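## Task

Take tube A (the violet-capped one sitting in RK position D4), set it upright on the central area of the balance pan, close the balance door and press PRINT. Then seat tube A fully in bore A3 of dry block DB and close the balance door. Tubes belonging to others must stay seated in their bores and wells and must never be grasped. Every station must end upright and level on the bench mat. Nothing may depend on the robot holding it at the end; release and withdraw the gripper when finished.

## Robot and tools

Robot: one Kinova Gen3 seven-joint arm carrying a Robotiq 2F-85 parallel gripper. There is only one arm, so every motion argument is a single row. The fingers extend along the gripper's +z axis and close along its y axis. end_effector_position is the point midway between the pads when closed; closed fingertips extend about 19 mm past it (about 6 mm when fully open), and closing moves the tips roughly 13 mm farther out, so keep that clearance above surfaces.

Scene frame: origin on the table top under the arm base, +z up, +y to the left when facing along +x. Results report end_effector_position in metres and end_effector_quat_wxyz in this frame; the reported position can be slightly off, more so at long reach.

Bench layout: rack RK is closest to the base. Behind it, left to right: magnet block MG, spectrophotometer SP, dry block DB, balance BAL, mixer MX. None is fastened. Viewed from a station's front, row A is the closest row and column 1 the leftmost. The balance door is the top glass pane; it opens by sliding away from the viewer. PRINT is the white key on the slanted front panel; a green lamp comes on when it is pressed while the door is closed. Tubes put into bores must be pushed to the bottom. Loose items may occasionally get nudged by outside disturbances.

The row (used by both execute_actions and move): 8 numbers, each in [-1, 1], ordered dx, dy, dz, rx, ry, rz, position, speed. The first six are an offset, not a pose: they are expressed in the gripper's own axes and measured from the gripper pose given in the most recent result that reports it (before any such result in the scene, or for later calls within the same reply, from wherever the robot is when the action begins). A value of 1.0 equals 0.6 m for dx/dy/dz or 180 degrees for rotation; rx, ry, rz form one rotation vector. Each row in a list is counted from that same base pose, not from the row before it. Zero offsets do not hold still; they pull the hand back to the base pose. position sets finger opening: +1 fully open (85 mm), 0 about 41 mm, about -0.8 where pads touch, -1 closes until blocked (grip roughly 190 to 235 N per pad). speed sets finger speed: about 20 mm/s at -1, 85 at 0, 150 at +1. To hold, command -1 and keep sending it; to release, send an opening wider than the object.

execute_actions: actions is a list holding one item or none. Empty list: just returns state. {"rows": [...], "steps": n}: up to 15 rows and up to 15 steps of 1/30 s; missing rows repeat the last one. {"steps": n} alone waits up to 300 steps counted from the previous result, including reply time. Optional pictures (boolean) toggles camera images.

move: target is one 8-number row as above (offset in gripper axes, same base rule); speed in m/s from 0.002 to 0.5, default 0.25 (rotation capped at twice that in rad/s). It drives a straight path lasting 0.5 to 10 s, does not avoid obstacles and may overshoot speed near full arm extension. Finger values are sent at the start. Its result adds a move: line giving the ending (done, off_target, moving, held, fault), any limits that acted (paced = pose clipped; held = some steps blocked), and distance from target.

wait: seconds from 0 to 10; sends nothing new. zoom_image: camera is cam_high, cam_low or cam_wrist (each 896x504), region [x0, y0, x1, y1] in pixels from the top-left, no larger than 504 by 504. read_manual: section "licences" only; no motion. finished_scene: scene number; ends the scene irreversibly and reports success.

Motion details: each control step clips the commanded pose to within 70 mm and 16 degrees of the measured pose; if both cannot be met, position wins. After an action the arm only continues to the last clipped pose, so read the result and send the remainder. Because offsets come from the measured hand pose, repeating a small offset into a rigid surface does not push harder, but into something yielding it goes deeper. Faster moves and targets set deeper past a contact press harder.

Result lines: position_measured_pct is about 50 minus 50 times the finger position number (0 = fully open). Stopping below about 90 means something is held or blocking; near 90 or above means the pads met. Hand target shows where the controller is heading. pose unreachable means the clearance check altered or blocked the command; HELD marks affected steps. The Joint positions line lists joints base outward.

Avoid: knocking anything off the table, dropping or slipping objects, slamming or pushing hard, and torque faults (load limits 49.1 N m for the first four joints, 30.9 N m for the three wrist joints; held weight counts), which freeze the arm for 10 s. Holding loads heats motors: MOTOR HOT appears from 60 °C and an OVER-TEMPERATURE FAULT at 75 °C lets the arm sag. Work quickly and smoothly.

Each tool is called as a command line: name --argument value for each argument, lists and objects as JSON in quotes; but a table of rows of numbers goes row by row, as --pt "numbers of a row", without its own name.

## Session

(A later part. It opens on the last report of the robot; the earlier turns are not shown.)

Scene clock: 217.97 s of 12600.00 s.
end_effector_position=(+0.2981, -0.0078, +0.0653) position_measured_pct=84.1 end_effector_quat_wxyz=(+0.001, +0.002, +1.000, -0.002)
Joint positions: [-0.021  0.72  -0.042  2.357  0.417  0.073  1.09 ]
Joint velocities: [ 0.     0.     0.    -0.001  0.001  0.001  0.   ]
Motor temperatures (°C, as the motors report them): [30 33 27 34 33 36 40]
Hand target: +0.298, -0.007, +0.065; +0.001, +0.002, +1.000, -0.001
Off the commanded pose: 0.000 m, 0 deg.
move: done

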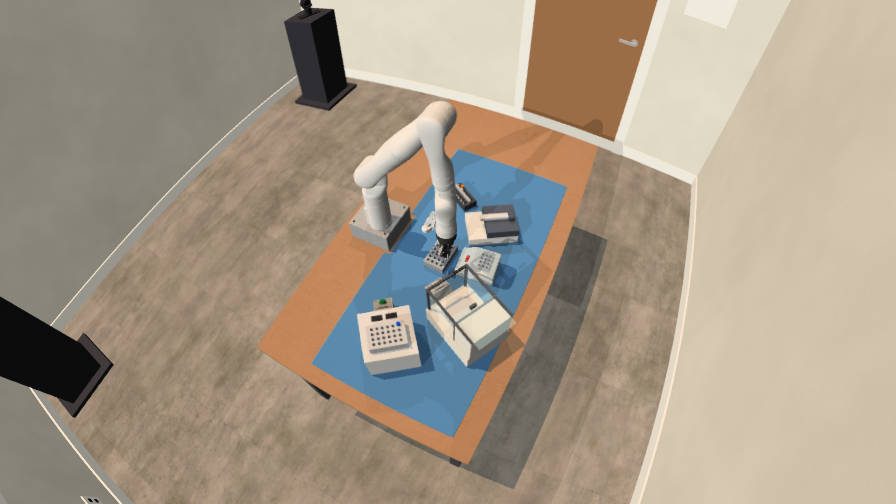

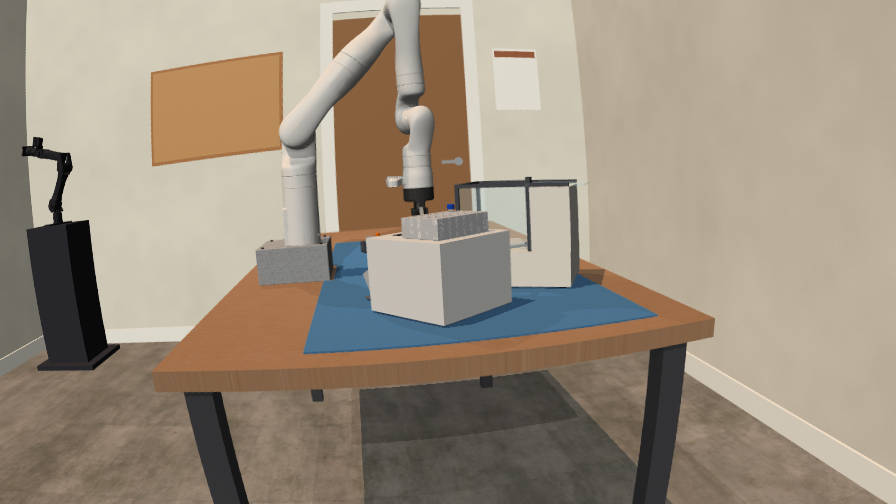

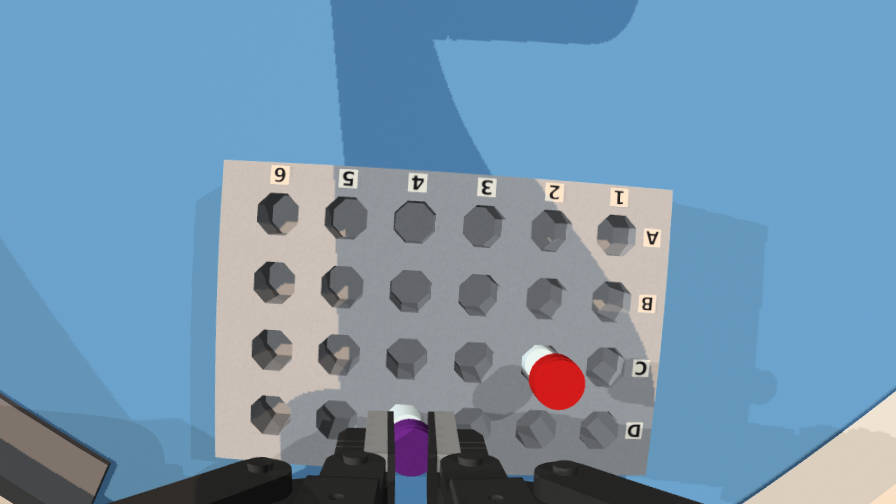

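move --target '[0,0,-0.43,0,0,0,-1,0]' --speed 0.12

move --target '[-0.273,-0.356,0,0,0,0.151,-1,0]' --speed 0.2

Scene clock: 224.80 s of 12600.00 s.
end_effector_position=(+0.2971, -0.0068, +0.3226) position_measured_pct=84.1 end_effector_quat_wxyz=(+0.000, +0.002, +1.000, -0.001)
Joint positions: [ 0.29   0.076 -0.366  2.031  0.033  1.041  1.468]
Joint velocities: [ 0.001 -0.003  0.002 -0.001 -0.001  0.001  0.   ]
Motor temperatures (°C, as the motors report them): [30 33 27 34 33 36 40]
Hand target: +0.297, -0.007, +0.323; +0.001, +0.002, +1.000, -0.001
Off the commanded pose: 0.001 m, 0 deg.
move: done

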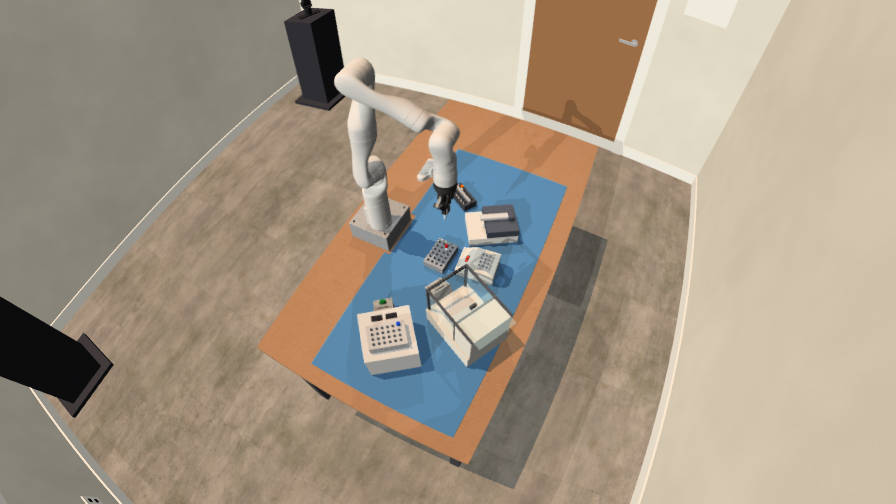

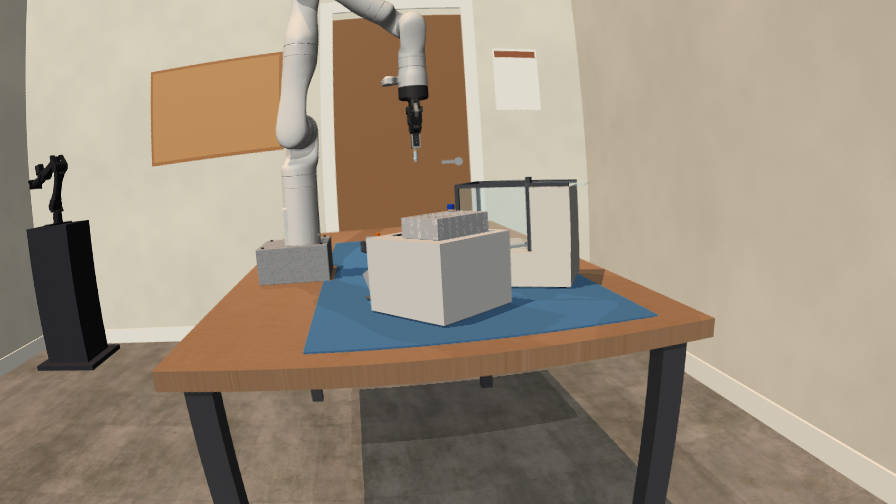

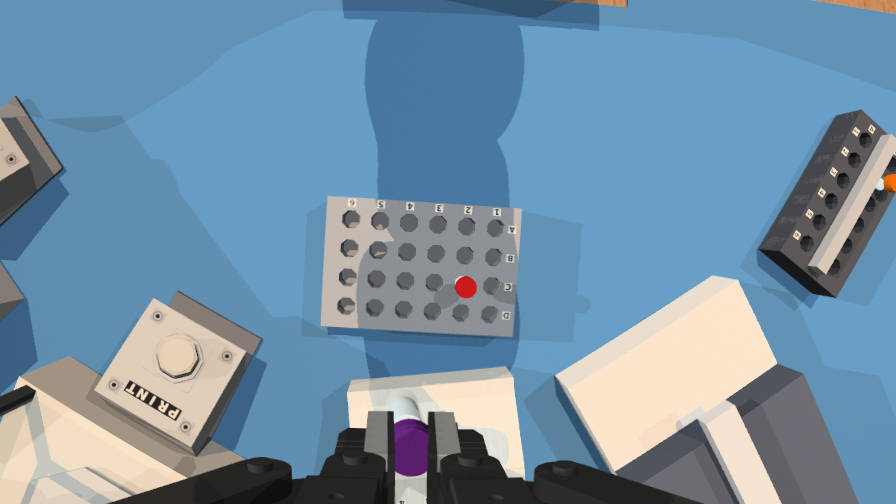

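Scene clock: 226.67 s of 12600.00 s.
end_effector_position=(+0.4611, -0.2198, +0.3241) position_measured_pct=84.1 end_effector_quat_wxyz=(+0.001, +0.237, +0.972, -0.000)
Joint positions: [ 0.483  0.536 -0.134  1.364  0.072  1.247  1.431]
Joint velocities: [-0.     0.01   0.    -0.005  0.001  0.003  0.   ]
Motor temperatures (°C, as the motors report them): [30 33 27 34 33 36 40]
Hand target: +0.461, -0.220, +0.324; +0.001, +0.237, +0.972, -0.000
Off the commanded pose: 0.002 m, 0 deg.
move: done

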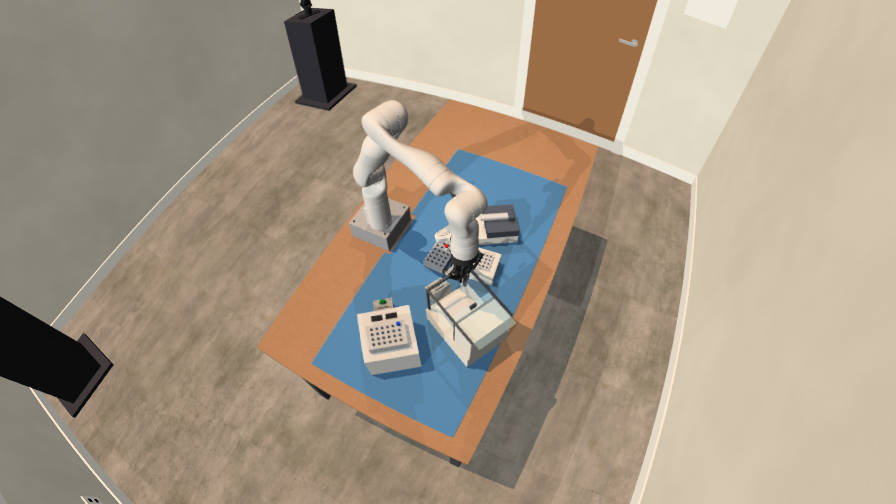

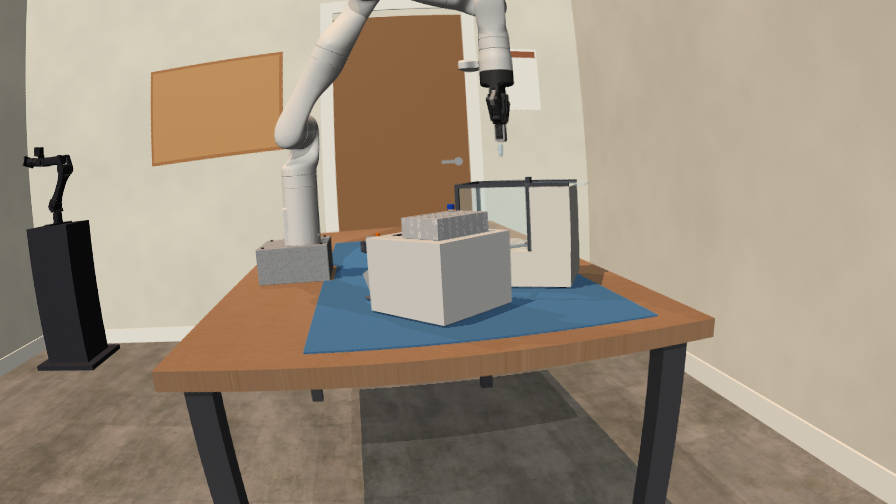

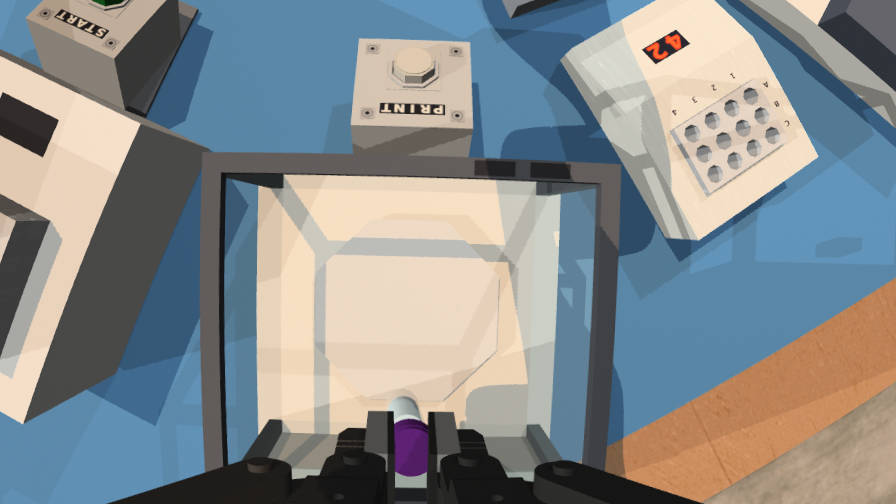

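move --target '[0,0,0.26,0,0,0,-1,0]' --speed 0.08

zoom_image --camera "cam_low" --region '[420,120,620,300]'

Scene clock: 240.87 s of 12600.00 s.
end_effector_position=(+0.4616, -0.2202, +0.1684) position_measured_pct=84.1 end_effector_quat_wxyz=(+0.001, +0.237, +0.972, -0.000)
Joint positions: [ 0.478  0.724 -0.121  1.581  0.109  0.844  1.4  ]
Joint velocities: [-0.     0.003  0.001  0.    -0.002 -0.003 -0.001]
Motor temperatures (°C, as the motors report them): [30 33 27 34 33 36 40]
Hand target: +0.462, -0.220, +0.168; +0.001, +0.237, +0.972, -0.000
Off the commanded pose: 0.001 m, 0 deg.
move: done

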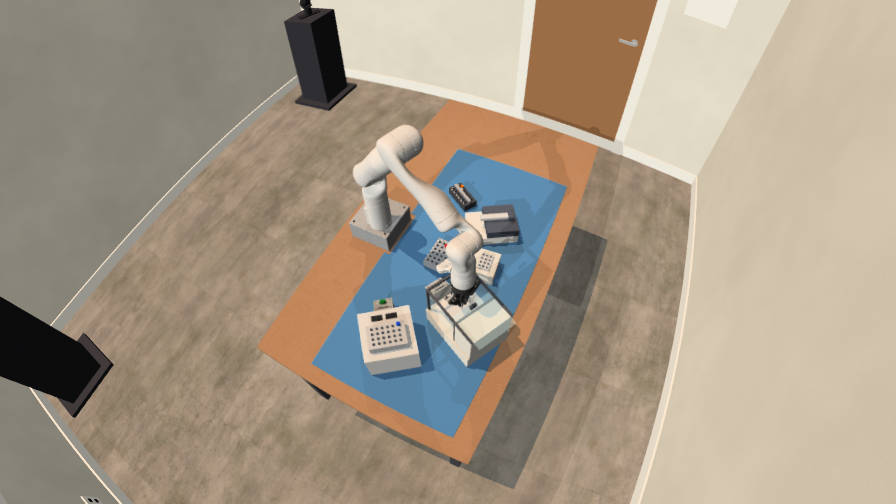

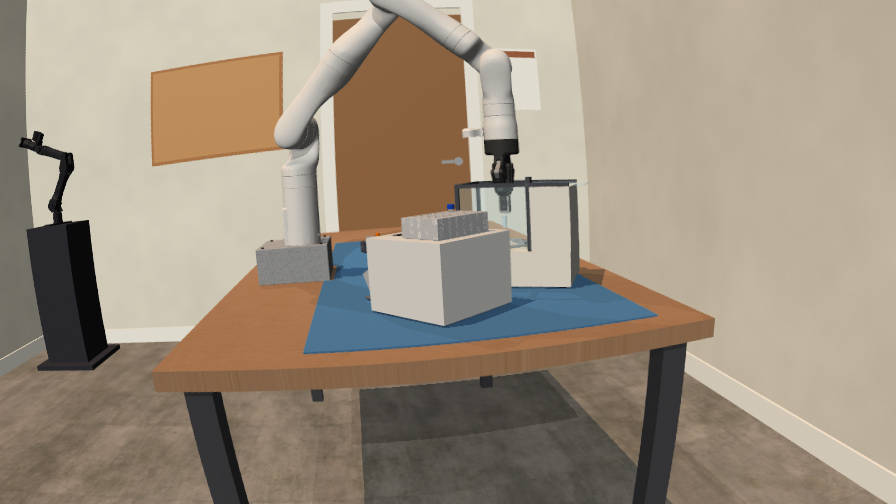

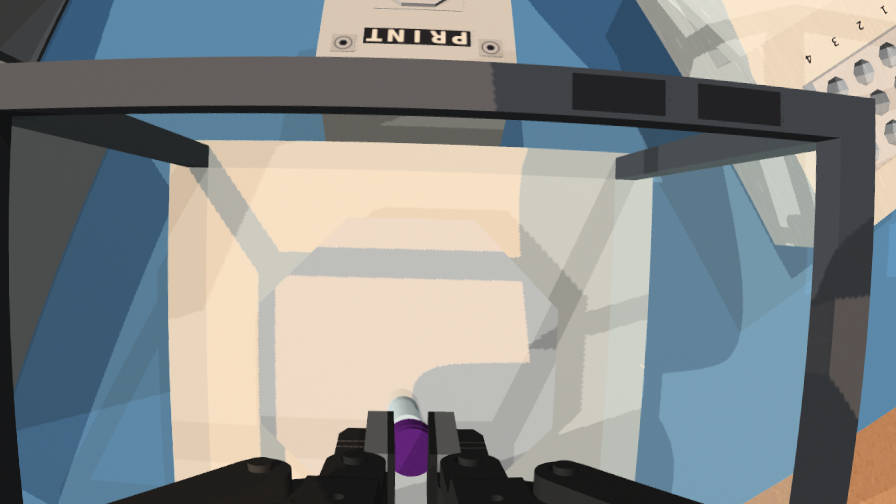

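Region (420, 120, 620, 300) of cam_low's 896x504 image, scaled by 2.520, with more detail than that image has; it fills the top 454 rows of this view, and the rest is white.

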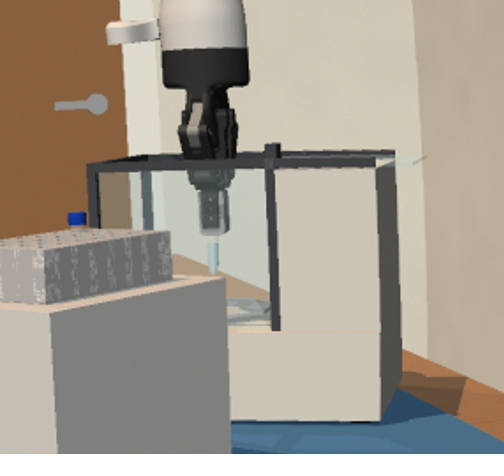

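move --target '[0.01,0,0.03,0,0,0,-1,0]' --speed 0.03

zoom_image --camera "cam_low" --region '[420,120,620,300]'

Scene clock: 248.50 s of 12600.00 s.
end_effector_position=(+0.4564, -0.2176, +0.1505) position_measured_pct=84.1 end_effector_quat_wxyz=(+0.001, +0.237, +0.972, -0.000)
Joint positions: [ 0.476  0.743 -0.118  1.617  0.114  0.789  1.394]
Joint velocities: [-0.     0.001  0.     0.002 -0.    -0.003 -0.001]
Motor temperatures (°C, as the motors report them): [30 33 27 34 33 36 40]
Hand target: +0.456, -0.218, +0.150; +0.001, +0.237, +0.972, -0.000
Off the commanded pose: 0.000 m, 0 deg.
move: done

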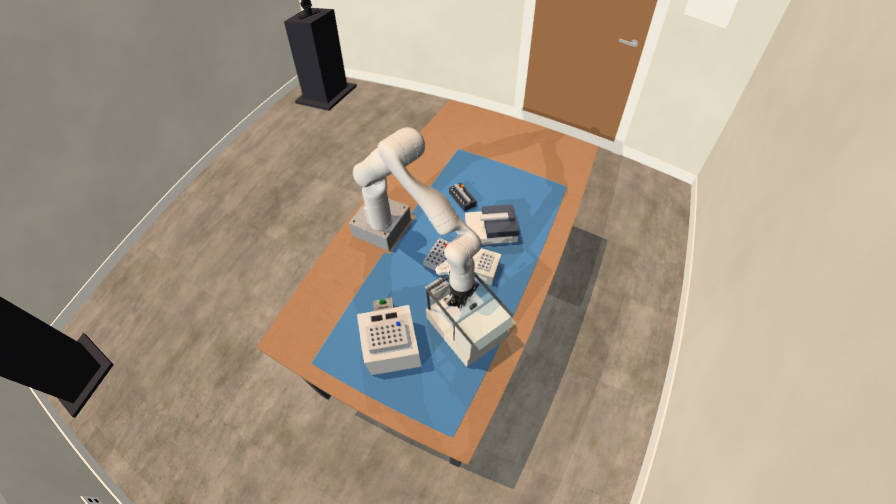

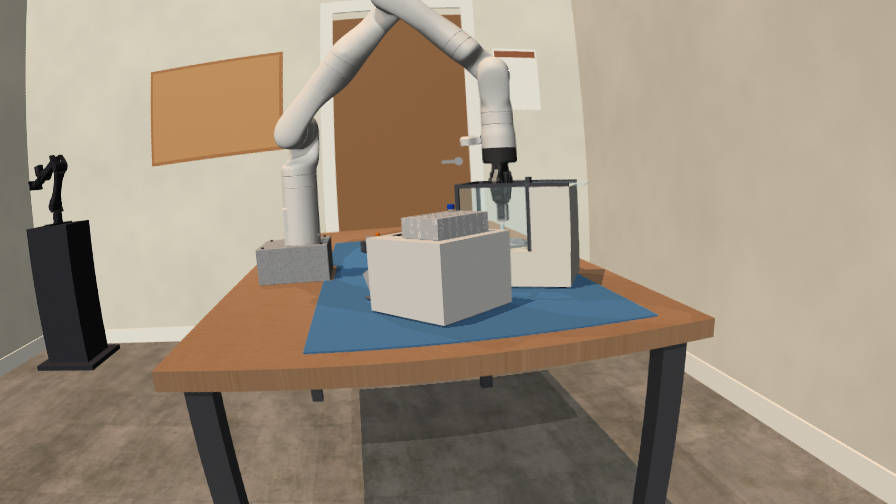

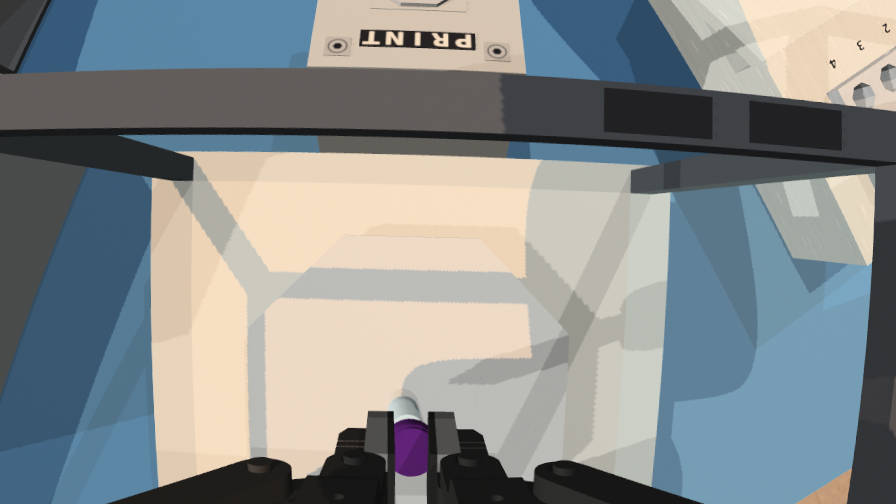

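Region (420, 120, 620, 300) of cam_low's 896x504 image, scaled by 2.520, with more detail than that image has; it fills the top 454 rows of this view, and the rest is white.

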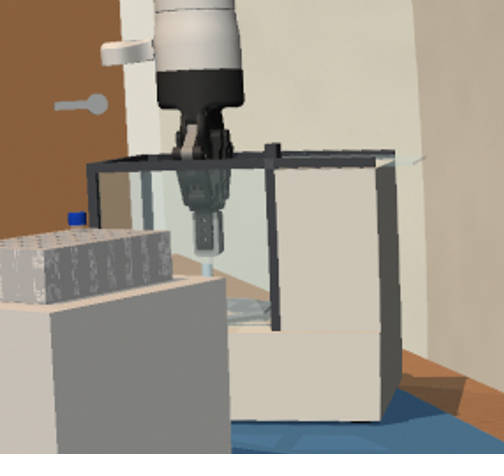

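move --target '[0,0,0.014,0,0,0,-1,0]' --speed 0.01

Scene clock: 253.30 s of 12600.00 s.
end_effector_position=(+0.4565, -0.2176, +0.1423) position_measured_pct=84.1 end_effector_quat_wxyz=(+0.001, +0.237, +0.972, -0.000)
Joint positions: [ 0.475  0.757 -0.117  1.622  0.116  0.77   1.392]
Joint velocities: [-0.     0.002 -0.001  0.001  0.002 -0.003 -0.   ]
Motor temperatures (°C, as the motors report them): [30 33 27 34 33 36 40]
Hand target: +0.456, -0.218, +0.142; +0.001, +0.237, +0.972, -0.000
Off the commanded pose: 0.000 m, 0 deg.
move: done

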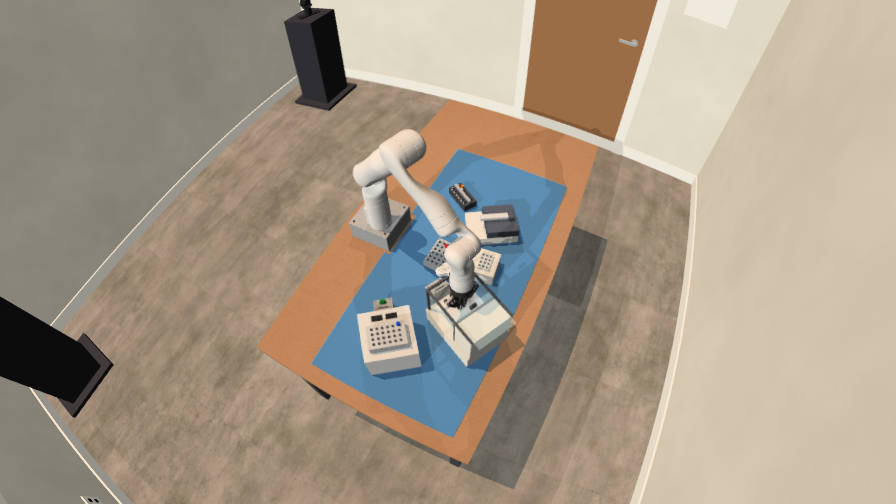

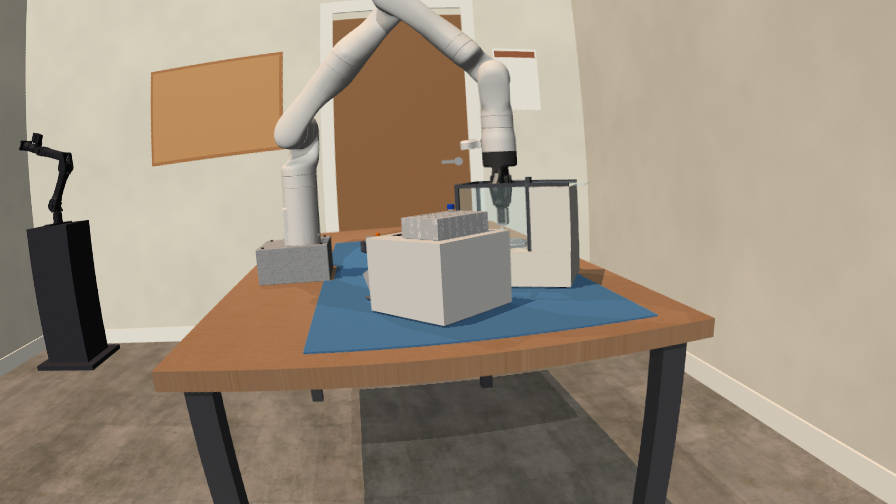

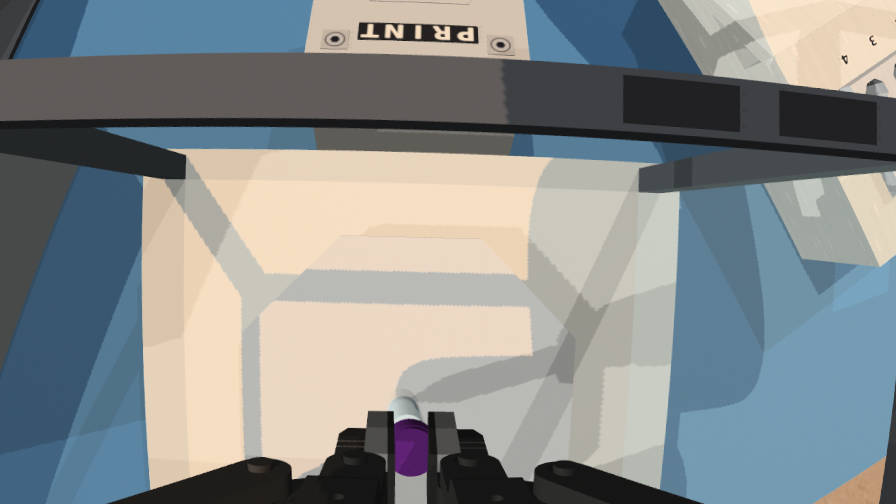

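The tube's shadow nearly meets its base. A few mm more.

move --target '[0,0,0.007,0,0,0,-1,0]' --speed 0.006

Scene clock: 256.33 s of 12600.00 s.
end_effector_position=(+0.4572, -0.2179, +0.1398) position_measured_pct=84.1 end_effector_quat_wxyz=(+0.003, +0.237, +0.972, -0.001)
Joint positions: [ 0.474  0.761 -0.116  1.624  0.117  0.761  1.391]
Joint velocities: [-0.    -0.     0.001 -0.001 -0.001  0.001  0.   ]
Motor temperatures (°C, as the motors report them): [30 33 27 34 33 36 40]
Hand target: +0.456, -0.218, +0.138; +0.001, +0.237, +0.972, -0.000
Off the commanded pose: 0.002 m, 0 deg.
move: done

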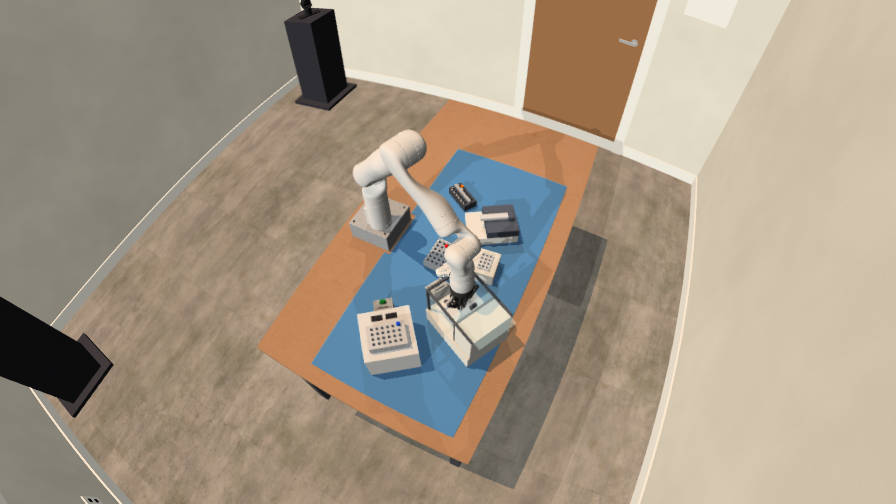

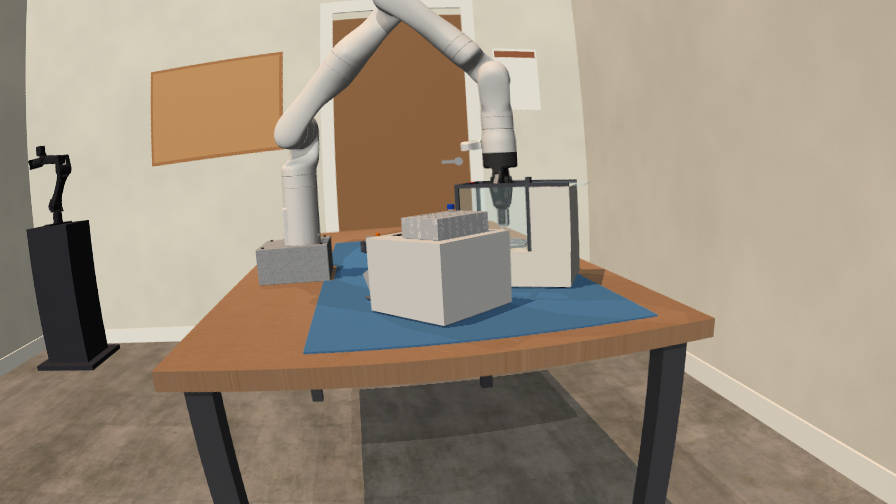

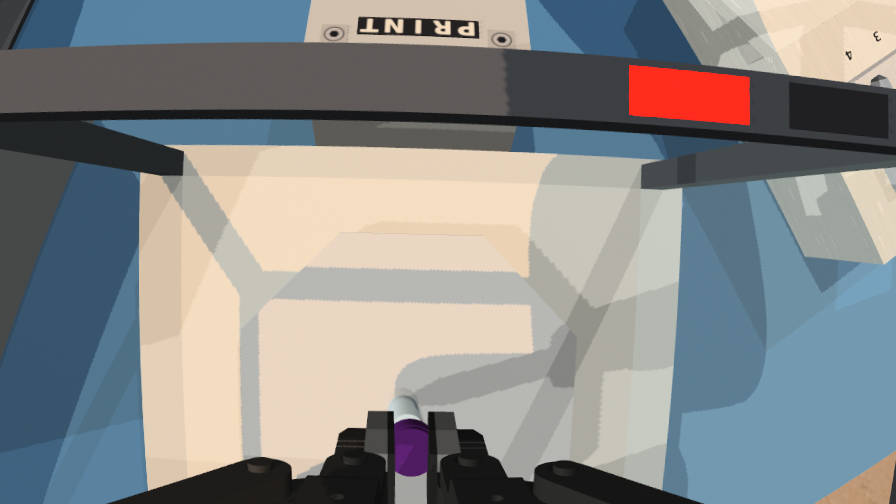

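move --target '[0,0,-0.002,0,0,0,-1,0]' --speed 0.01

move --target '[0,0,0,0,0,0,-0.3,-0.5]'

Scene clock: 260.07 s of 12600.00 s.
end_effector_position=(+0.4572, -0.2179, +0.1410) position_measured_pct=84.1 end_effector_quat_wxyz=(+0.003, +0.237, +0.972, -0.001)
Joint positions: [ 0.474  0.759 -0.116  1.623  0.117  0.764  1.391]
Joint velocities: [ 0.    -0.    -0.001 -0.002  0.001  0.     0.001]
Motor temperatures (°C, as the motors report them): [30 33 27 34 33 36 40]
Hand target: +0.457, -0.218, +0.141; +0.003, +0.237, +0.972, -0.001
Off the commanded pose: 0.000 m, 0 deg.
move: done

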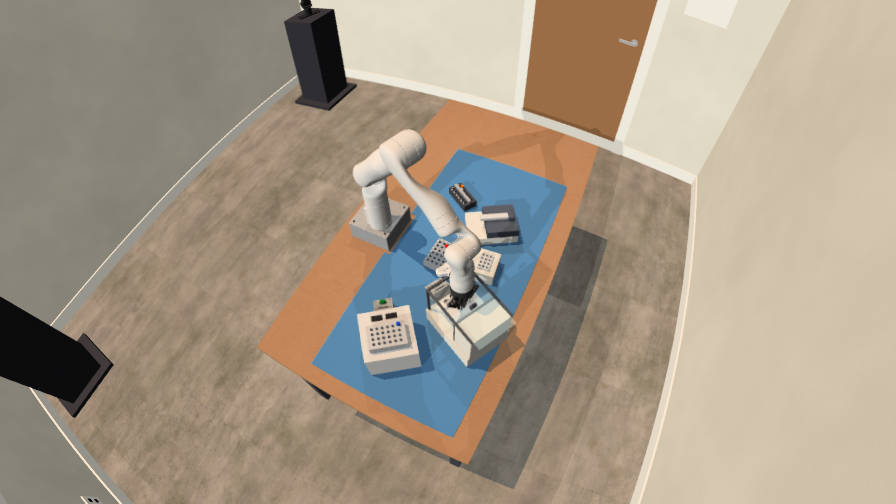

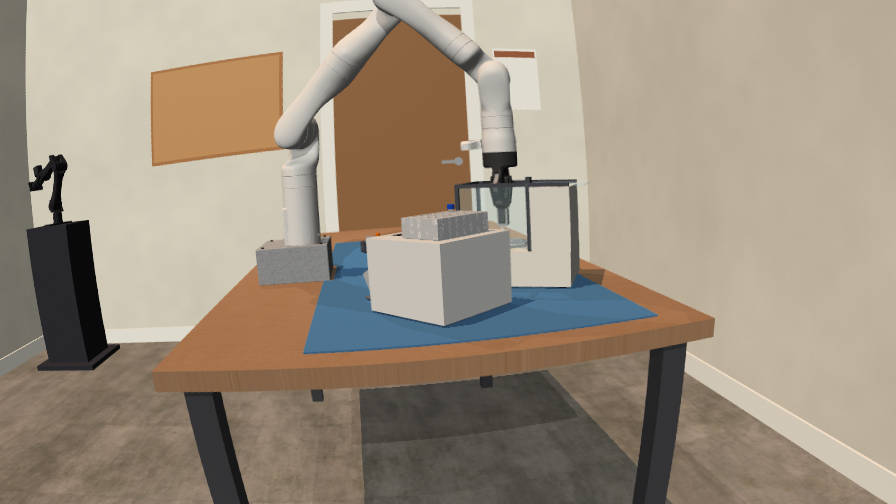

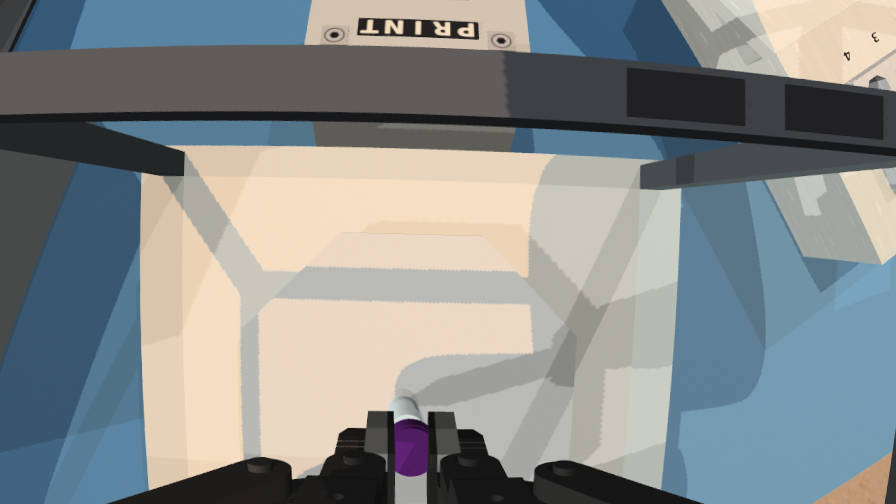

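Scene clock: 260.77 s of 12600.00 s.
end_effector_position=(+0.4572, -0.2179, +0.1410) position_measured_pct=65.1 end_effector_quat_wxyz=(+0.003, +0.237, +0.972, -0.001)
Joint positions: [ 0.474  0.759 -0.116  1.623  0.117  0.764  1.391]
Joint velocities: [-0.    -0.    -0.001 -0.     0.    -0.002  0.002]
Motor temperatures (°C, as the motors report them): [30 33 27 34 33 36 40]
Hand target: +0.457, -0.218, +0.141; +0.003, +0.237, +0.972, -0.001
Off the commanded pose: 0.000 m, 0 deg.
move: done

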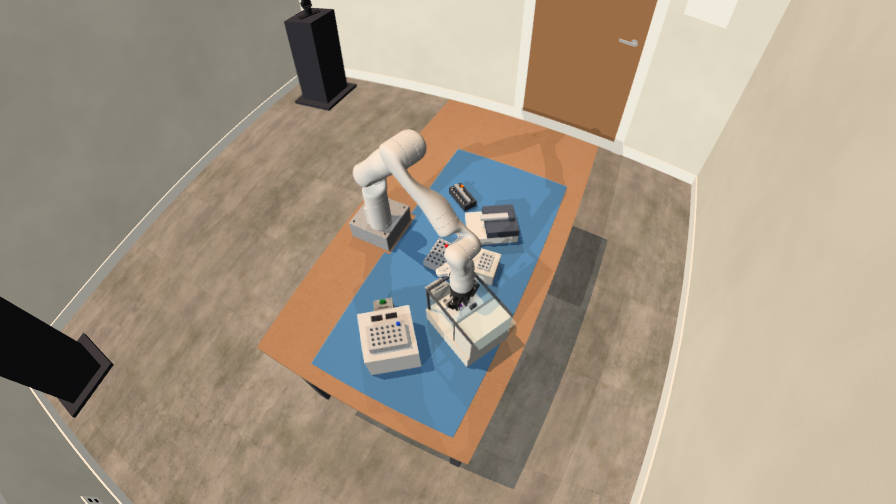

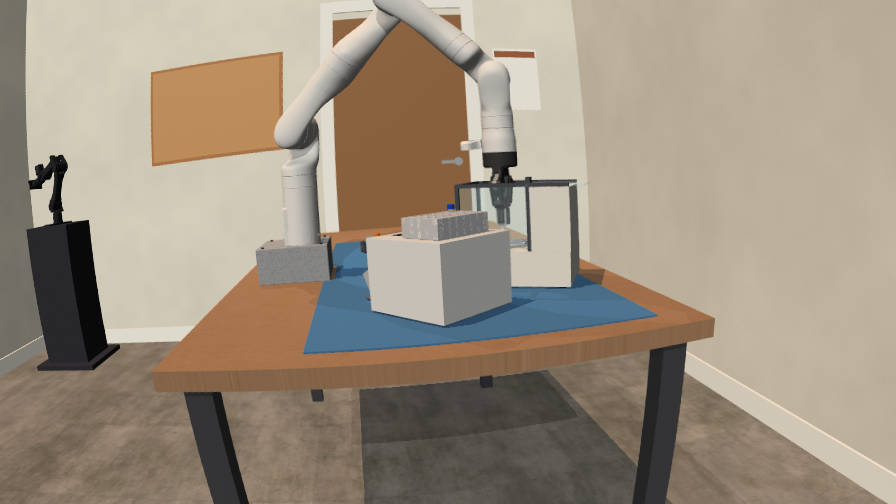

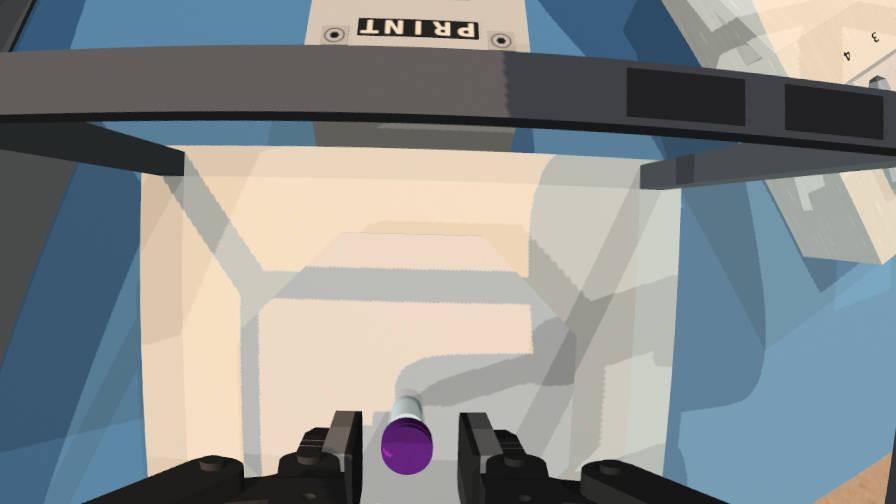

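move --target '[0,0,-0.2,0,-0.002,0,-0.3,0]' --speed 0.08

move --target '[-0.111,0,0,0,0,0,-0.1,0]' --speed 0.1

Scene clock: 267.57 s of 12600.00 s.
end_effector_position=(+0.4564, -0.2174, +0.2607) position_measured_pct=65.1 end_effector_quat_wxyz=(+0.006, +0.237, +0.972, -0.001)
Joint positions: [ 0.484  0.58  -0.133  1.507  0.085  1.051  1.417]
Joint velocities: [ 0.    -0.003 -0.001 -0.001 -0.     0.001  0.   ]
Motor temperatures (°C, as the motors report them): [30 33 27 34 33 36 40]
Hand target: +0.456, -0.217, +0.261; +0.006, +0.237, +0.972, -0.001
Off the commanded pose: 0.000 m, 0 deg.
move: done

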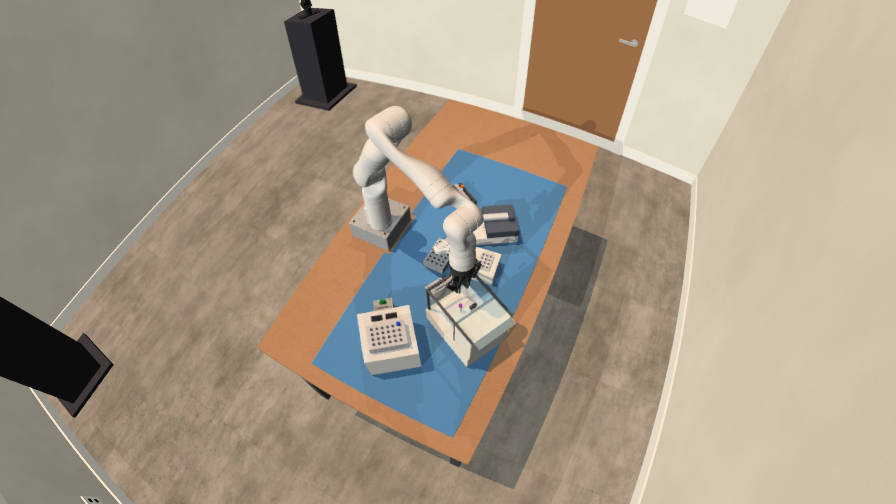

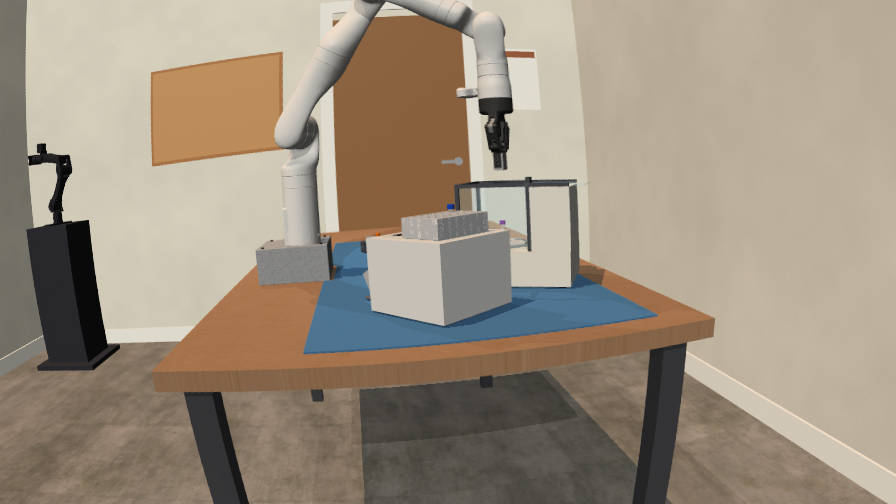

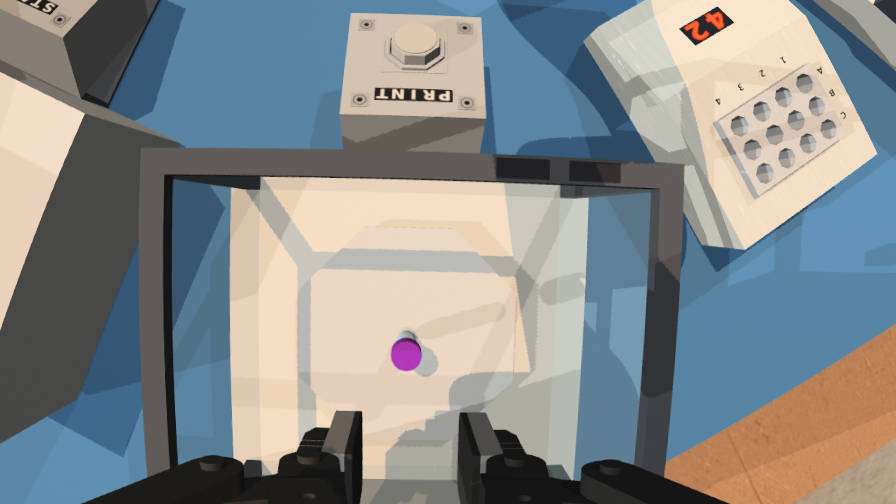

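Scene clock: 268.67 s of 12600.00 s.
end_effector_position=(+0.5157, -0.2479, +0.2620) position_measured_pct=54.8 end_effector_quat_wxyz=(+0.006, +0.237, +0.972, -0.001)
Joint positions: [ 0.475  0.723 -0.122  1.23   0.089  1.184  1.436]
Joint velocities: [-0.001  0.009  0.001 -0.007 -0.001  0.003 -0.001]
Motor temperatures (°C, as the motors report them): [30 33 27 34 33 36 40]
Hand target: +0.516, -0.248, +0.262; +0.006, +0.237, +0.972, -0.001
Off the commanded pose: 0.001 m, 0 deg.
move: done

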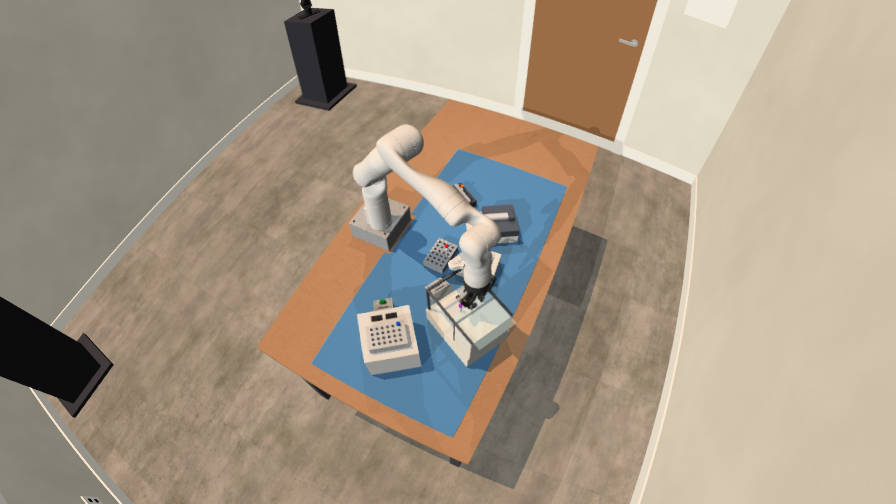

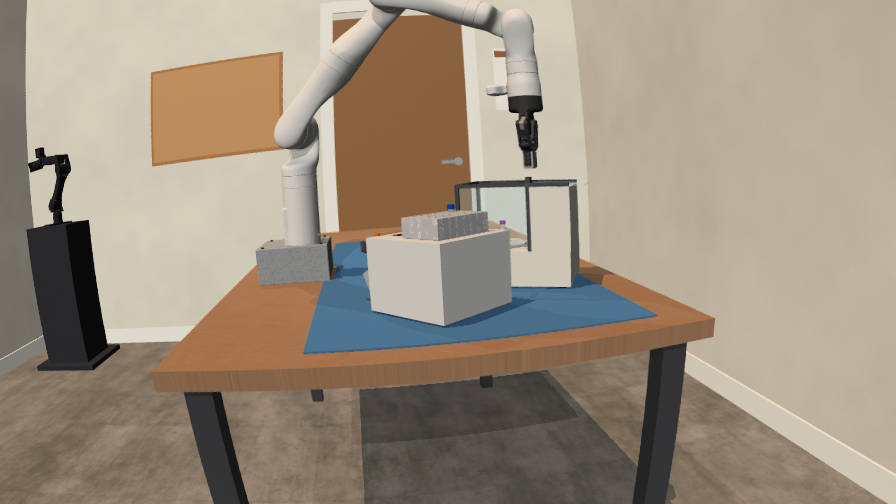

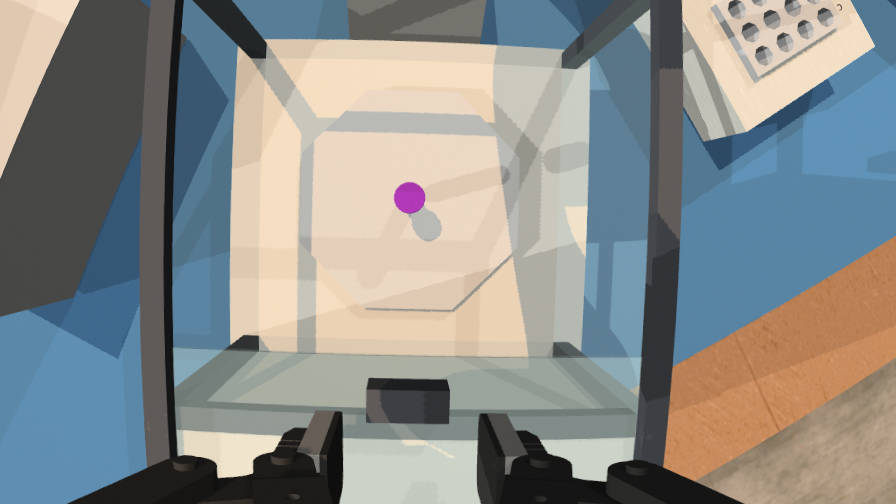

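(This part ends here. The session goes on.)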